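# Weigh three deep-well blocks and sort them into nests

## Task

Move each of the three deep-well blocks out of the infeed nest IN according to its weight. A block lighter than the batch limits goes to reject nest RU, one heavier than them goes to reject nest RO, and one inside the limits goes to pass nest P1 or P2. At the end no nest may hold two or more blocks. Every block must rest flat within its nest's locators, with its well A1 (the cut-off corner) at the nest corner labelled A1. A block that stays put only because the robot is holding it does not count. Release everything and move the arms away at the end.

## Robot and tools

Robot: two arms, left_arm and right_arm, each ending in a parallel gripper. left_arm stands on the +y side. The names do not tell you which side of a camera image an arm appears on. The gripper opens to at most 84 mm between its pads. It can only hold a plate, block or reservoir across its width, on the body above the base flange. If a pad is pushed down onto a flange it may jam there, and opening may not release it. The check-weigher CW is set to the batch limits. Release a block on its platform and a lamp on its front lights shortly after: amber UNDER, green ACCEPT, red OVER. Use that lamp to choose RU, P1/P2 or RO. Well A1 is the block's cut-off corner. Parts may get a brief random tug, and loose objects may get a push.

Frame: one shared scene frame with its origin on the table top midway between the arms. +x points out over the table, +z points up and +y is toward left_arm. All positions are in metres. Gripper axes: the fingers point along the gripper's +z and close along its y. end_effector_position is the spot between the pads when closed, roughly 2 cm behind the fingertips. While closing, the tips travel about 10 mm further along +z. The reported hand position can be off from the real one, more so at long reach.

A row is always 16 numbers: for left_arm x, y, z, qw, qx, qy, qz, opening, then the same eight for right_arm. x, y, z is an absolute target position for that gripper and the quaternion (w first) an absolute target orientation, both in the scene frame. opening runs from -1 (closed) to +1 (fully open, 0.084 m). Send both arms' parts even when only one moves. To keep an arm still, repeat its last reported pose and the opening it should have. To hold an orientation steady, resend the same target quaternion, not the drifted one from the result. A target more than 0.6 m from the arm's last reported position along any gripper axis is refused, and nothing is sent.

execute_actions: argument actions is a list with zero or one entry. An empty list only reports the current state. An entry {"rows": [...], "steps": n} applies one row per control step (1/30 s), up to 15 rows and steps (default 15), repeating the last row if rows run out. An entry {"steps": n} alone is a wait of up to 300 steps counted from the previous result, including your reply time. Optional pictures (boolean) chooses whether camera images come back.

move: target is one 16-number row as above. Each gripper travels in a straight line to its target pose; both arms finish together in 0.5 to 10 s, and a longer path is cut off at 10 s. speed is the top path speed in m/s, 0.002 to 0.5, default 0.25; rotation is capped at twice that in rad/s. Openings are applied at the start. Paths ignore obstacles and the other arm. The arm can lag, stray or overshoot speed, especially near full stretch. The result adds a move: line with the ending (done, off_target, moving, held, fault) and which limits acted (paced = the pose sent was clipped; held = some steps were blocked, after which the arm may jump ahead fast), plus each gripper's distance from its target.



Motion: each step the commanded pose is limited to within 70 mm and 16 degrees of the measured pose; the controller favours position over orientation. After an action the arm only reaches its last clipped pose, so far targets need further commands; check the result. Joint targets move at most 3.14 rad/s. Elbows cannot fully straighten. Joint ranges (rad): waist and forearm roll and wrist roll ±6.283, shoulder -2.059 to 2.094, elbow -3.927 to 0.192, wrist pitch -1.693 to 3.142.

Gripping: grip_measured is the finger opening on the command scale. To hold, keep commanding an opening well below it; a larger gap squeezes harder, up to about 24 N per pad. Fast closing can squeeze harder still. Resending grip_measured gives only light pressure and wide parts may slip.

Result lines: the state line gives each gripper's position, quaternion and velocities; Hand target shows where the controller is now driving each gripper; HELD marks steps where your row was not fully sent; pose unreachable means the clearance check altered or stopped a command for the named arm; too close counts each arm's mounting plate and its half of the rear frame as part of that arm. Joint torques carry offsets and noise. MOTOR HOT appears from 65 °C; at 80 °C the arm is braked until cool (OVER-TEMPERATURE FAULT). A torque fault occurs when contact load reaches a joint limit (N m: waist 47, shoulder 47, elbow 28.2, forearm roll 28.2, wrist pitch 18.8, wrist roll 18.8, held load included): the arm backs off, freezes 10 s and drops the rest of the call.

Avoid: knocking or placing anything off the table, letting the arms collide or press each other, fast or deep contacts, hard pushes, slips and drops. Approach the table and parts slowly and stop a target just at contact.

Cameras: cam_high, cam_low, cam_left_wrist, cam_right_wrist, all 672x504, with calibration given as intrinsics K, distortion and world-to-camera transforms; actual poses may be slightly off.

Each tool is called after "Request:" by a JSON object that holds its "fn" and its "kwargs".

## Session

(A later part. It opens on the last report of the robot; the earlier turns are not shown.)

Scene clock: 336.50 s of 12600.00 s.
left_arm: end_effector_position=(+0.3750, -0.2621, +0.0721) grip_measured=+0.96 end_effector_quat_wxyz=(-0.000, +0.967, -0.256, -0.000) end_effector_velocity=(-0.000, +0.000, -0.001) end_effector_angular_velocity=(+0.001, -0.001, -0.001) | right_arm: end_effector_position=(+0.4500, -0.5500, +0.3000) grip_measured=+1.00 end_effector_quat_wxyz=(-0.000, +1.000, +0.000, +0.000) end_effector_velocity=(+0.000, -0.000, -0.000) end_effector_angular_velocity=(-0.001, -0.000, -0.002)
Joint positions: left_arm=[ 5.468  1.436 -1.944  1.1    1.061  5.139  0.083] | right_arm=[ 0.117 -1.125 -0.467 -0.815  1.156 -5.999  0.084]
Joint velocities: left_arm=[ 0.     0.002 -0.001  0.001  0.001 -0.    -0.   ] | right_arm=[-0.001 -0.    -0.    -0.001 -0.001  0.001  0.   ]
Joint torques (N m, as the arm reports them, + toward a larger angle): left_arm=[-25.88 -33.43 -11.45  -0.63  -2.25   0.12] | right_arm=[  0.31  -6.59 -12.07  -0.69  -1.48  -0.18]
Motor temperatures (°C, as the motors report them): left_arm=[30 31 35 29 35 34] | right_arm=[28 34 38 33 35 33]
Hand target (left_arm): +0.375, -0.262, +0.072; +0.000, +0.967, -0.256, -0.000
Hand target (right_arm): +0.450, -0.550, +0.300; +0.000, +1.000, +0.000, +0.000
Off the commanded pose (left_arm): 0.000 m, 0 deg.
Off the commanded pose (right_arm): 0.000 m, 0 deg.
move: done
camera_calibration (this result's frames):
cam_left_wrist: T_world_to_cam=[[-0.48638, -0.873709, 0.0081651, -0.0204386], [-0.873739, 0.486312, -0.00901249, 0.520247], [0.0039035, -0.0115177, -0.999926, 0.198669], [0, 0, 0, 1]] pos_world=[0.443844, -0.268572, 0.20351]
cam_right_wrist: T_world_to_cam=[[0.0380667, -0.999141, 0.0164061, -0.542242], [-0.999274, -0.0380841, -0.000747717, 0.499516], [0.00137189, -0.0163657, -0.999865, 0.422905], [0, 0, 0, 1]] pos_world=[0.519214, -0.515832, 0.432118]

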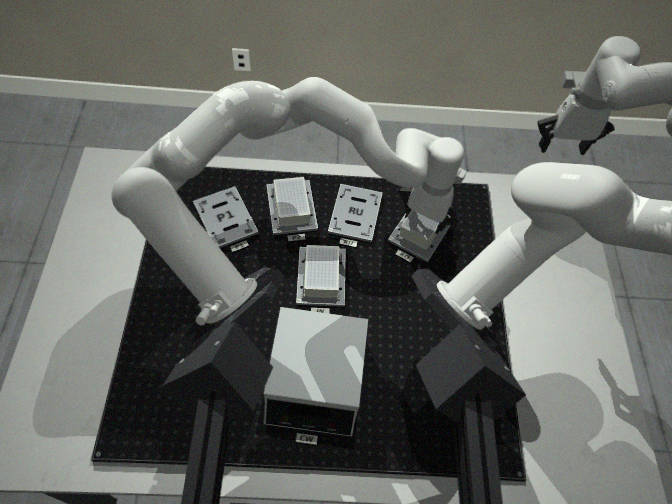

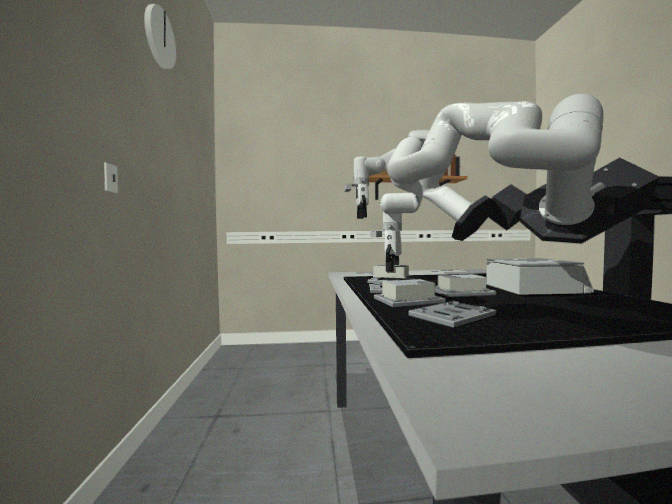

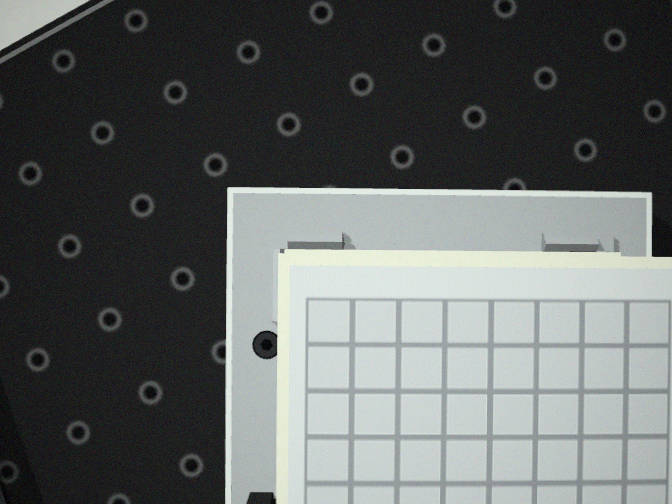

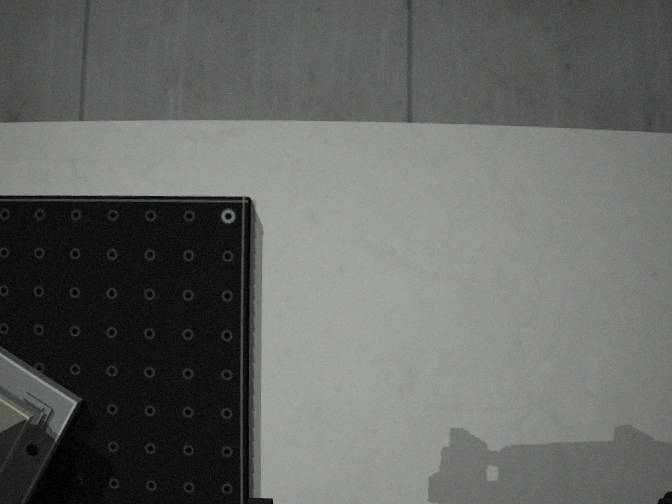

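Aligned; slightly lower in truth (~1 mm), so stop at 0.0603.

Request:
{"fn": "move", "kwargs": {"target": [0.375,-0.2621,0.0603,0,0.9667,-0.2559,0,-1,0.45,-0.55,0.3,0,1,0,0,1], "speed": 0.008}}

Request:
{"fn": "move", "kwargs": {"target": [0.375,-0.2621,0.0603,0,0.9667,-0.2559,0,1,0.45,-0.55,0.3,0,1,0,0,1], "speed": 0.008}}

Request:
{"fn": "move", "kwargs": {"target": [0.375,-0.2621,0.13,0,0.9667,-0.2559,0,1,0.45,-0.55,0.3,0,1,0,0,1], "speed": 0.04}}

Request:
{"fn": "move", "kwargs": {"target": [0.2115,0.0001,0.12,0,1,0.008,0,1,0.45,-0.55,0.3,0,1,0,0,1], "speed": 0.12}}

Request:
{"fn": "move", "kwargs": {"target": [0.2115,0.0001,0.085,0,1,0.008,0,1,0.45,-0.55,0.3,0,1,0,0,1], "speed": 0.03}}

Scene clock: 350.83 s of 12600.00 s.
left_arm: end_effector_position=(+0.3750, -0.2621, +0.0604) grip_measured=+0.96 end_effector_quat_wxyz=(-0.000, +0.967, -0.256, -0.000) end_effector_velocity=(+0.001, -0.001, -0.001) end_effector_angular_velocity=(-0.002, -0.001, +0.001) | right_arm: end_effector_position=(+0.4500, -0.5500, +0.3000) grip_measured=+1.00 end_effector_quat_wxyz=(-0.000, +1.000, -0.000, +0.000) end_effector_velocity=(+0.000, -0.000, +0.000) end_effector_angular_velocity=(-0.001, -0.001, +0.000)
Joint positions: left_arm=[ 5.486  1.459 -1.963  1.115  1.052  5.14   0.083] | right_arm=[ 0.117 -1.125 -0.467 -0.815  1.156 -5.999  0.084]
Joint velocities: left_arm=[ 0.002  0.003 -0.004  0.003 -0.003 -0.    -0.   ] | right_arm=[-0.     0.     0.    -0.001 -0.001 -0.    -0.   ]
Joint torques (N m, as the arm reports them, + toward a larger angle): left_arm=[-25.93 -33.75 -11.38  -0.35  -2.39  -0.04] | right_arm=[  0.11  -6.69 -12.47  -0.71  -1.15  -0.06]
Motor temperatures (°C, as the motors report them): left_arm=[30 31 35 29 35 34] | right_arm=[28 34 38 33 35 33]
Hand target (left_arm): +0.375, -0.262, +0.060; +0.000, +0.967, -0.256, -0.000
Hand target (right_arm): +0.450, -0.550, +0.300; -0.000, +1.000, -0.000, +0.000
Off the commanded pose (left_arm): 0.000 m, 0 deg.
Off the commanded pose (right_arm): 0.000 m, 0 deg.
After step 90, 9.67 s passed at rest.
move: done
camera_calibration (this result's frames):
cam_left_wrist: T_world_to_cam=[[-0.486405, -0.873695, 0.0081732, -0.0203382], [-0.873725, 0.486338, -0.00895977, 0.520121], [0.00385317, -0.0114992, -0.999926, 0.187052], [0, 0, 0, 1]] pos_world=[0.443829, -0.268573, 0.191865]
cam_right_wrist: T_world_to_cam=[[0.0380667, -0.999141, 0.0164061, -0.542242], [-0.999274, -0.038084, -0.000747587, 0.499516], [0.00137175, -0.0163657, -0.999865, 0.422905], [0, 0, 0, 1]] pos_world=[0.519214, -0.515832, 0.432118]

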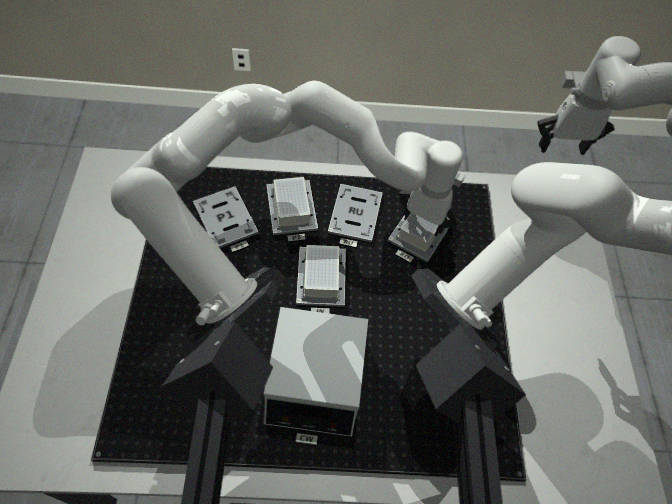

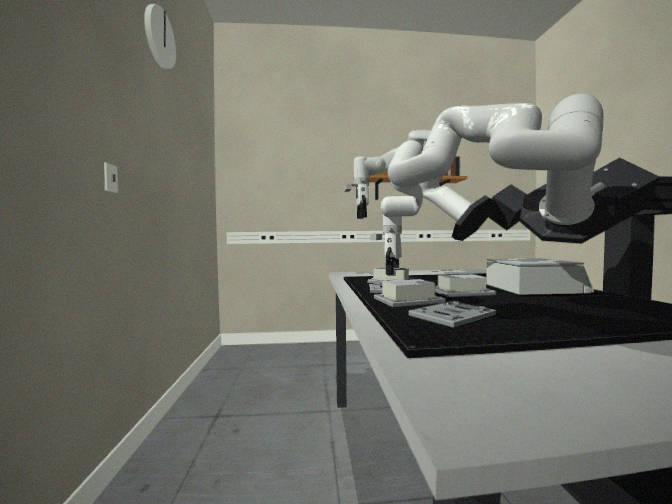

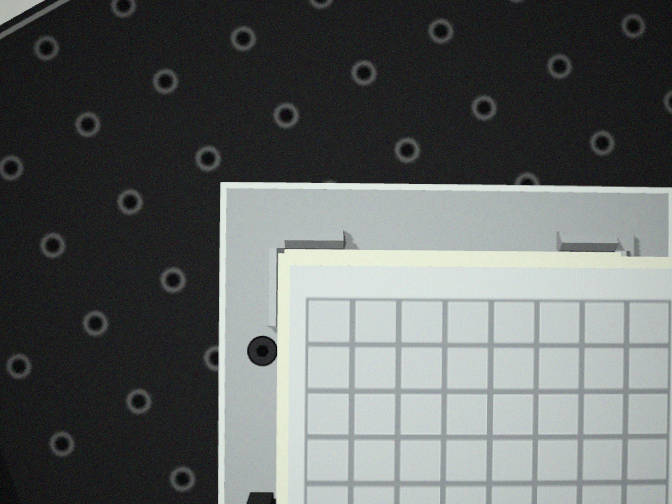

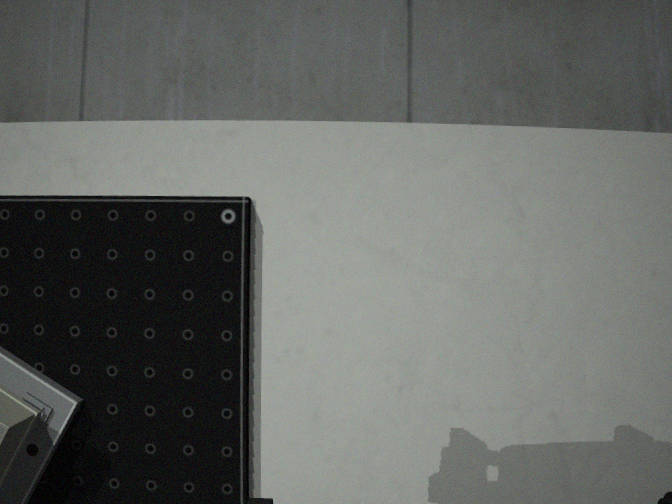

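Scene clock: 351.53 s of 12600.00 s.
left_arm: end_effector_position=(+0.3750, -0.2621, +0.0604) grip_measured=+1.00 end_effector_quat_wxyz=(+0.000, +0.967, -0.256, +0.000) end_effector_velocity=(+0.000, +0.001, -0.001) end_effector_angular_velocity=(+0.002, +0.000, +0.001) | right_arm: end_effector_position=(+0.4500, -0.5500, +0.3000) grip_measured=+1.00 end_effector_quat_wxyz=(-0.000, +1.000, -0.000, +0.000) end_effector_velocity=(+0.000, -0.000, +0.000) end_effector_angular_velocity=(-0.001, -0.001, +0.002)
Joint positions: left_arm=[ 5.486  1.459 -1.963  1.115  1.052  5.14   0.084] | right_arm=[ 0.117 -1.125 -0.467 -0.815  1.156 -5.999  0.084]
Joint velocities: left_arm=[ 0.001  0.    -0.     0.     0.002 -0.     0.   ] | right_arm=[ 0.001 -0.    -0.    -0.001  0.    -0.001  0.   ]
Joint torques (N m, as the arm reports them, + toward a larger angle): left_arm=[-25.51 -32.99 -10.79  -0.53  -2.15   0.08] | right_arm=[  0.21  -6.02 -12.12  -0.78  -1.2   -0.7 ]
Motor temperatures (°C, as the motors report them): left_arm=[30 31 35 29 35 34] | right_arm=[28 34 38 33 35 33]
Hand target (left_arm): +0.375, -0.262, +0.060; +0.000, +0.967, -0.256, -0.000
Hand target (right_arm): +0.450, -0.550, +0.300; -0.000, +1.000, -0.000, -0.000
Off the commanded pose (left_arm): 0.000 m, 0 deg.
Off the commanded pose (right_arm): 0.000 m, 0 deg.
move: done
camera_calibration (this result's frames):
cam_left_wrist: T_world_to_cam=[[-0.486364, -0.873718, 0.00821144, -0.0203713], [-0.873747, 0.486294, -0.00916576, 0.520203], [0.00401511, -0.0116326, -0.999924, 0.186883], [0, 0, 0, 1]] pos_world=[0.443868, -0.268597, 0.191804]
cam_right_wrist: T_world_to_cam=[[0.0380666, -0.999141, 0.0164061, -0.542242], [-0.999274, -0.038084, -0.000747552, 0.499516], [0.00137172, -0.0163657, -0.999865, 0.422905], [0, 0, 0, 1]] pos_world=[0.519214, -0.515832, 0.432118]

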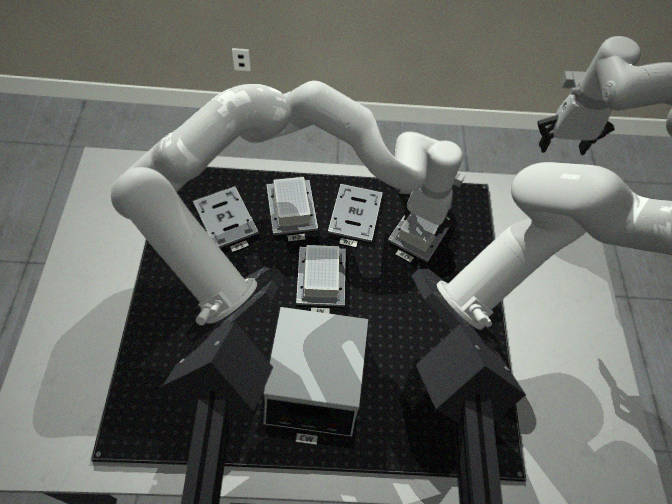

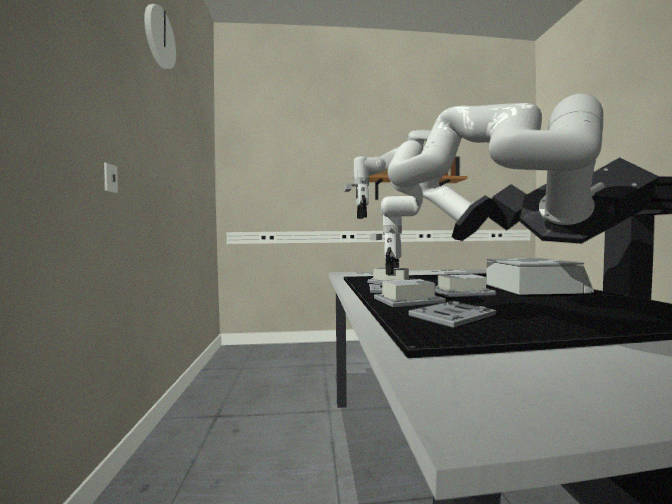

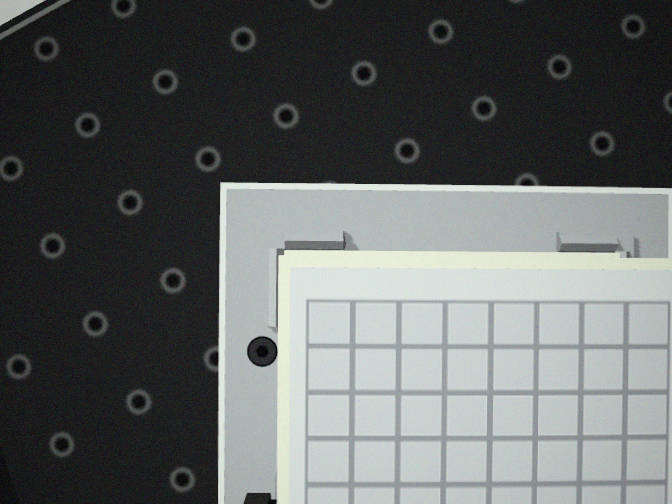

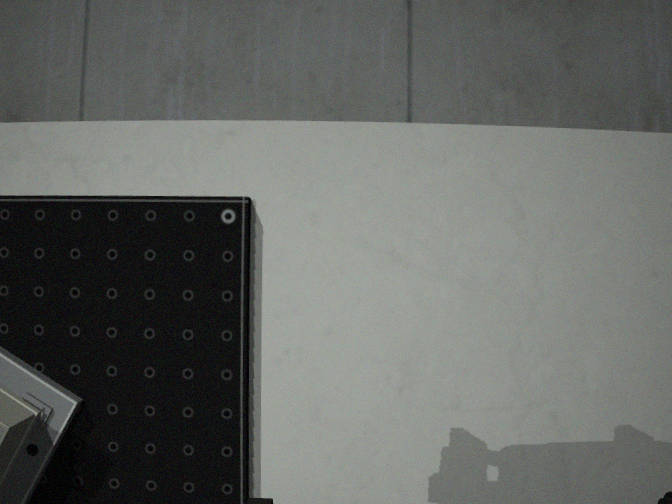

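Scene clock: 353.63 s of 12600.00 s.
left_arm: end_effector_position=(+0.3749, -0.2619, +0.1296) grip_measured=+1.00 end_effector_quat_wxyz=(-0.000, +0.967, -0.256, -0.000) end_effector_velocity=(-0.001, +0.000, +0.001) end_effector_angular_velocity=(+0.002, +0.000, -0.002) | right_arm: end_effector_position=(+0.4500, -0.5500, +0.3000) grip_measured=+1.00 end_effector_quat_wxyz=(-0.000, +1.000, -0.000, -0.000) end_effector_velocity=(-0.000, -0.000, -0.000) end_effector_angular_velocity=(-0.001, -0.000, +0.002)
Joint positions: left_arm=[ 5.384  1.338 -1.875  1.024  1.113  5.145  0.084] | right_arm=[ 0.117 -1.125 -0.467 -0.815  1.156 -5.999  0.084]
Joint velocities: left_arm=[-0.003 -0.002  0.003 -0.002  0.003  0.     0.   ] | right_arm=[ 0.    -0.     0.    -0.001  0.    -0.001  0.   ]
Joint torques (N m, as the arm reports them, + toward a larger angle): left_arm=[-25.38 -33.62 -12.34  -0.62  -2.24  -0.03] | right_arm=[ -0.06  -6.6  -12.81  -0.62  -1.19  -0.14]
Motor temperatures (°C, as the motors report them): left_arm=[30 31 35 29 35 34] | right_arm=[28 34 38 33 35 33]
Hand target (left_arm): +0.375, -0.262, +0.130; -0.000, +0.967, -0.256, +0.000
Hand target (right_arm): +0.450, -0.550, +0.300; -0.000, +1.000, -0.000, +0.000
Off the commanded pose (left_arm): 0.000 m, 0 deg.
Off the commanded pose (right_arm): 0.000 m, 0 deg.
move: done
camera_calibration (this result's frames):
cam_left_wrist: T_world_to_cam=[[-0.486314, -0.873749, 0.00780652, -0.0207987], [-0.873775, 0.486248, -0.00895373, 0.520626], [0.00402741, -0.0111755, -0.999929, 0.256266], [0, 0, 0, 1]] pos_world=[0.443763, -0.268462, 0.261071]
cam_right_wrist: T_world_to_cam=[[0.0380667, -0.999141, 0.0164061, -0.542242], [-0.999274, -0.038084, -0.000747449, 0.499516], [0.00137162, -0.0163658, -0.999865, 0.422905], [0, 0, 0, 1]] pos_world=[0.519214, -0.515832, 0.432118]

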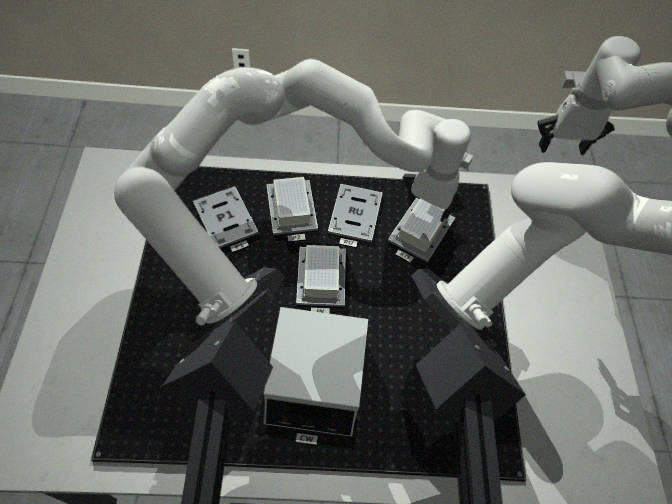

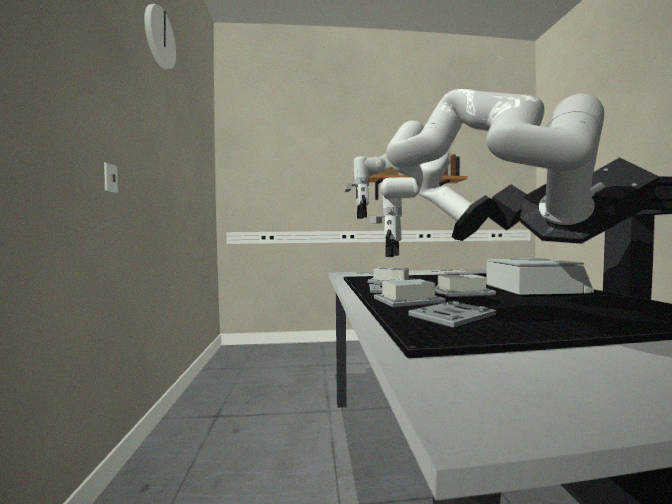

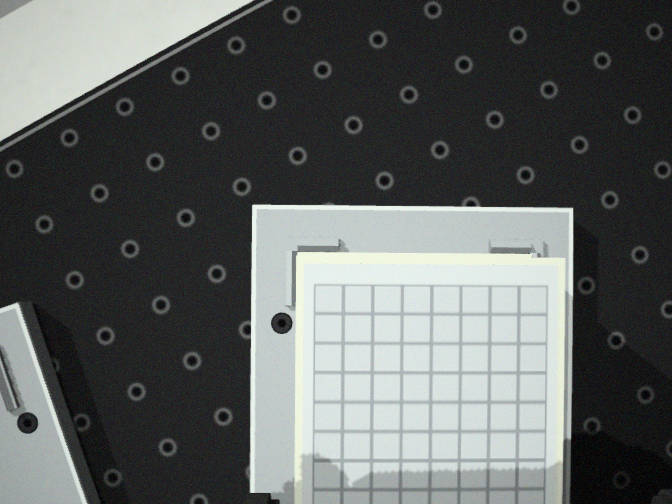

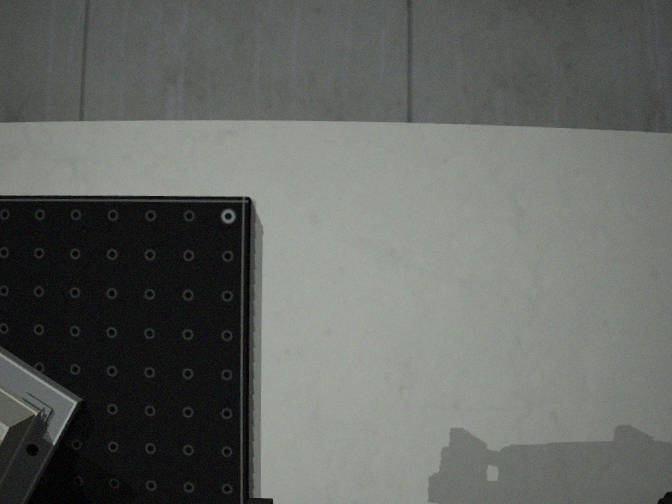

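Scene clock: 356.70 s of 12600.00 s.
left_arm: end_effector_position=(+0.2124, +0.0001, +0.1197) grip_measured=+1.00 end_effector_quat_wxyz=(+0.001, +1.000, +0.008, -0.000) end_effector_velocity=(-0.002, +0.002, +0.000) end_effector_angular_velocity=(-0.003, -0.002, +0.001) | right_arm: end_effector_position=(+0.4500, -0.5500, +0.3000) grip_measured=+1.00 end_effector_quat_wxyz=(-0.000, +1.000, -0.000, +0.000) end_effector_velocity=(+0.001, +0.001, +0.000) end_effector_angular_velocity=(+0.003, -0.002, +0.001)
Joint positions: left_arm=[ 5.469  0.668 -0.614  1.477  0.896  3.953  0.084] | right_arm=[ 0.117 -1.125 -0.467 -0.815  1.156 -5.999  0.084]
Joint velocities: left_arm=[-0.001 -0.005  0.01   0.007 -0.001 -0.01   0.   ] | right_arm=[ 0.002  0.    -0.     0.002 -0.001 -0.     0.   ]
Joint torques (N m, as the arm reports them, + toward a larger angle): left_arm=[-14.83 -19.14  -5.4   -0.37  -2.1   -0.13] | right_arm=[ -1.4   -6.43 -12.35  -0.98  -1.2   -0.25]
Motor temperatures (°C, as the motors report them): left_arm=[30 31 34 29 35 34] | right_arm=[28 34 38 33 35 33]
Hand target (left_arm): +0.212, +0.000, +0.120; +0.001, +1.000, +0.008, -0.000
Hand target (right_arm): +0.450, -0.550, +0.300; +0.000, +1.000, -0.000, +0.000
Off the commanded pose (left_arm): 0.001 m, 0 deg.
Off the commanded pose (right_arm): 0.000 m, 0 deg.
move: done
camera_calibration (this result's frames):
cam_left_wrist: T_world_to_cam=[[0.0250669, -0.999641, 0.00951017, 0.0203885], [-0.999647, -0.0251485, -0.0085558, 0.277817], [0.00879189, -0.00929235, -0.999918, 0.248953], [0, 0, 0, 1]] pos_world=[0.275019, 0.0296812, 0.251116]
cam_right_wrist: T_world_to_cam=[[0.0380666, -0.999141, 0.0164061, -0.542242], [-0.999274, -0.038084, -0.000747615, 0.499516], [0.00137178, -0.0163658, -0.999865, 0.422905], [0, 0, 0, 1]] pos_world=[0.519214, -0.515832, 0.432118]

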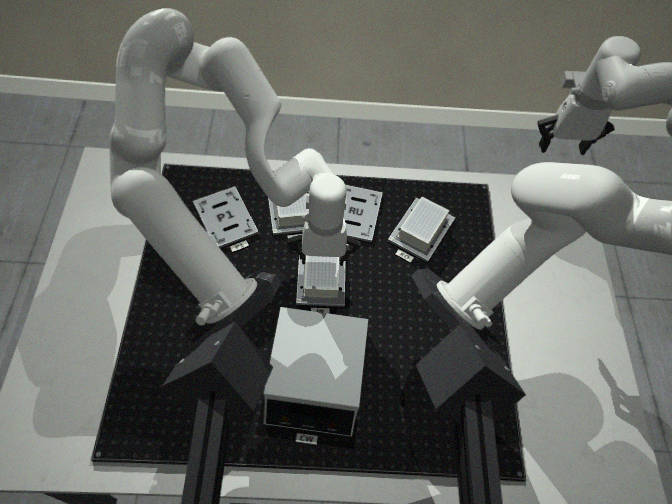

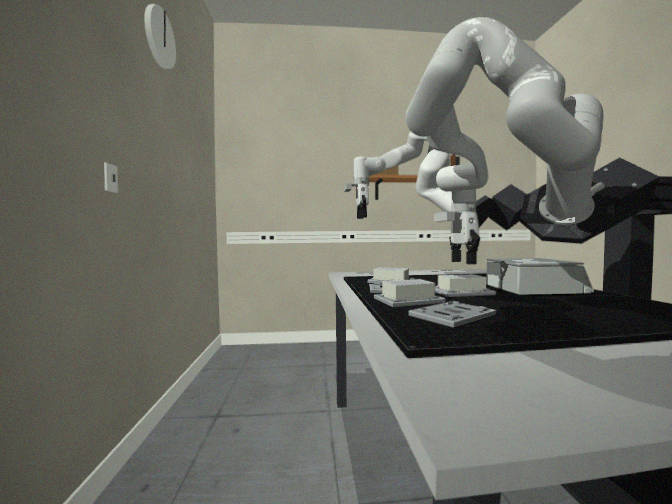

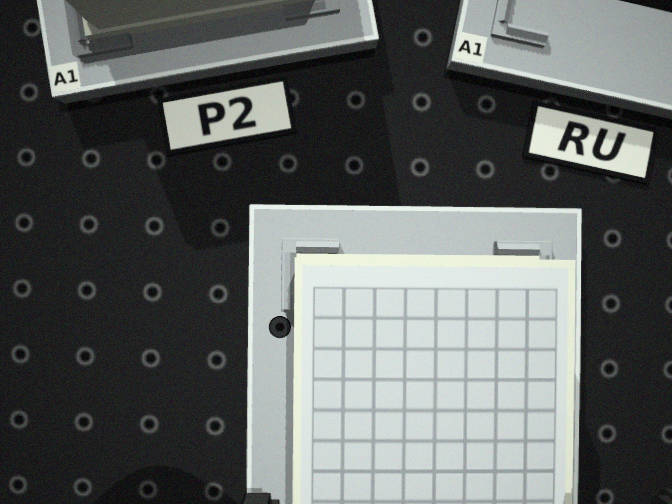

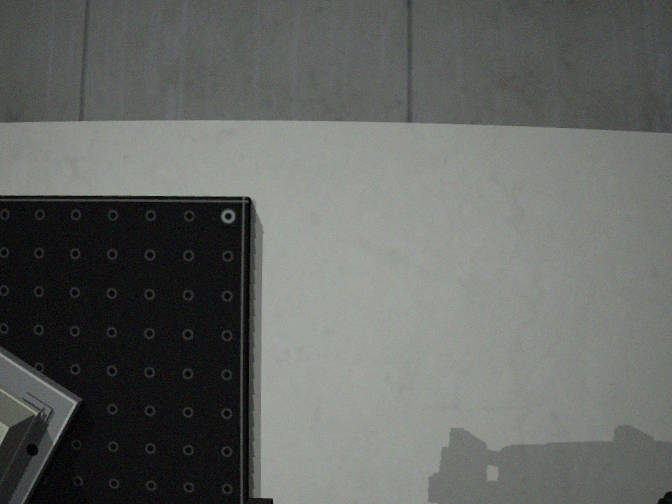

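Scene clock: 358.23 s of 12600.00 s.
left_arm: end_effector_position=(+0.2115, -0.0000, +0.0852) grip_measured=+1.00 end_effector_quat_wxyz=(+0.000, +1.000, +0.008, -0.000) end_effector_velocity=(+0.001, -0.001, -0.001) end_effector_angular_velocity=(-0.001, -0.003, -0.000) | right_arm: end_effector_position=(+0.4500, -0.5500, +0.3000) grip_measured=+1.00 end_effector_quat_wxyz=(+0.000, +1.000, -0.000, +0.000) end_effector_velocity=(+0.001, +0.001, +0.000) end_effector_angular_velocity=(+0.001, -0.003, +0.002)
Joint positions: left_arm=[ 5.565  0.757 -0.66   1.605  0.903  3.898  0.084] | right_arm=[ 0.117 -1.125 -0.467 -0.815  1.156 -5.999  0.084]
Joint velocities: left_arm=[ 0.002  0.004 -0.003  0.006  0.002 -0.003  0.   ] | right_arm=[ 0.002  0.     0.    -0.001 -0.002 -0.001 -0.   ]
Joint torques (N m, as the arm reports them, + toward a larger angle): left_arm=[-15.14 -19.52  -3.04  -0.49  -2.2    0.19] | right_arm=[ -0.02  -6.39 -12.53  -1.57  -1.25  -0.21]
Motor temperatures (°C, as the motors report them): left_arm=[30 31 34 29 35 34] | right_arm=[28 34 38 33 35 33]
Hand target (left_arm): +0.211, +0.000, +0.085; +0.000, +1.000, +0.008, -0.000
Hand target (right_arm): +0.450, -0.550, +0.300; +0.000, +1.000, +0.000, -0.000
Off the commanded pose (left_arm): 0.000 m, 0 deg.
Off the commanded pose (right_arm): 0.000 m, 0 deg.
move: done
camera_calibration (this result's frames):
cam_left_wrist: T_world_to_cam=[[0.0256362, -0.999636, 0.0084494, 0.0206098], [-0.99963, -0.0257114, -0.00891224, 0.276702], [0.00912624, -0.00821779, -0.999925, 0.214385], [0, 0, 0, 1]] pos_world=[0.274114, 0.0294785, 0.216661]
cam_right_wrist: T_world_to_cam=[[0.0380665, -0.999141, 0.0164063, -0.542243], [-0.999274, -0.0380839, -0.000747503, 0.499516], [0.00137168, -0.016366, -0.999865, 0.422905], [0, 0, 0, 1]] pos_world=[0.519214, -0.515832, 0.432118]

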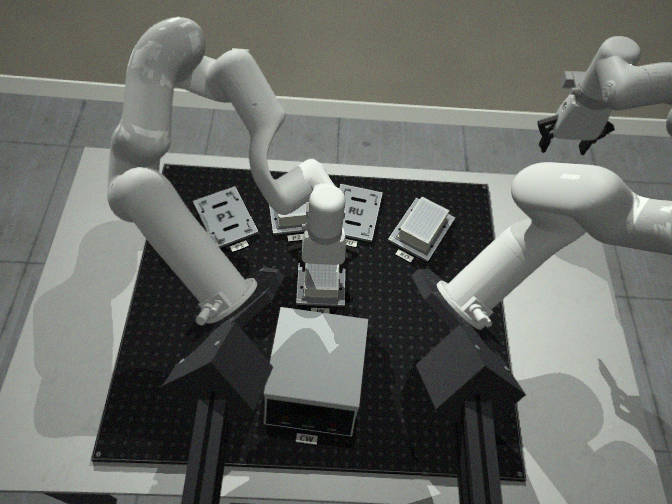

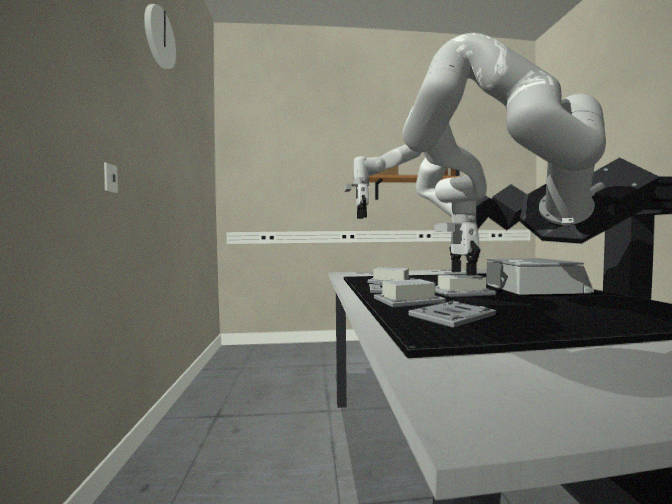

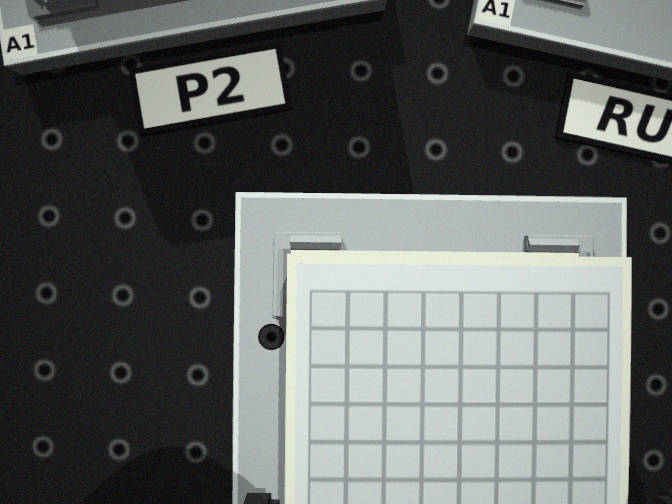

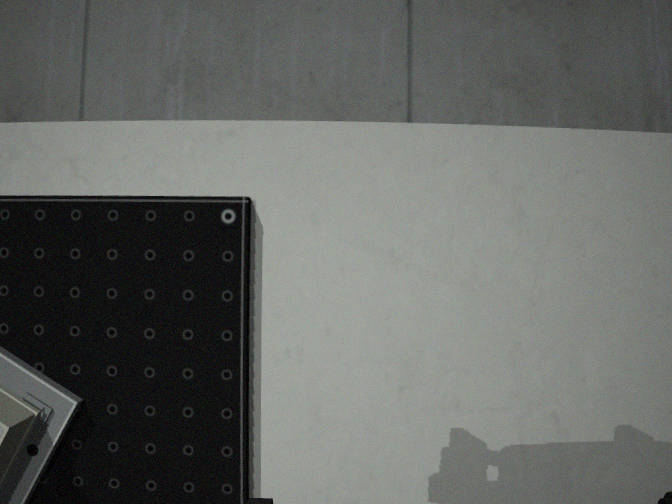

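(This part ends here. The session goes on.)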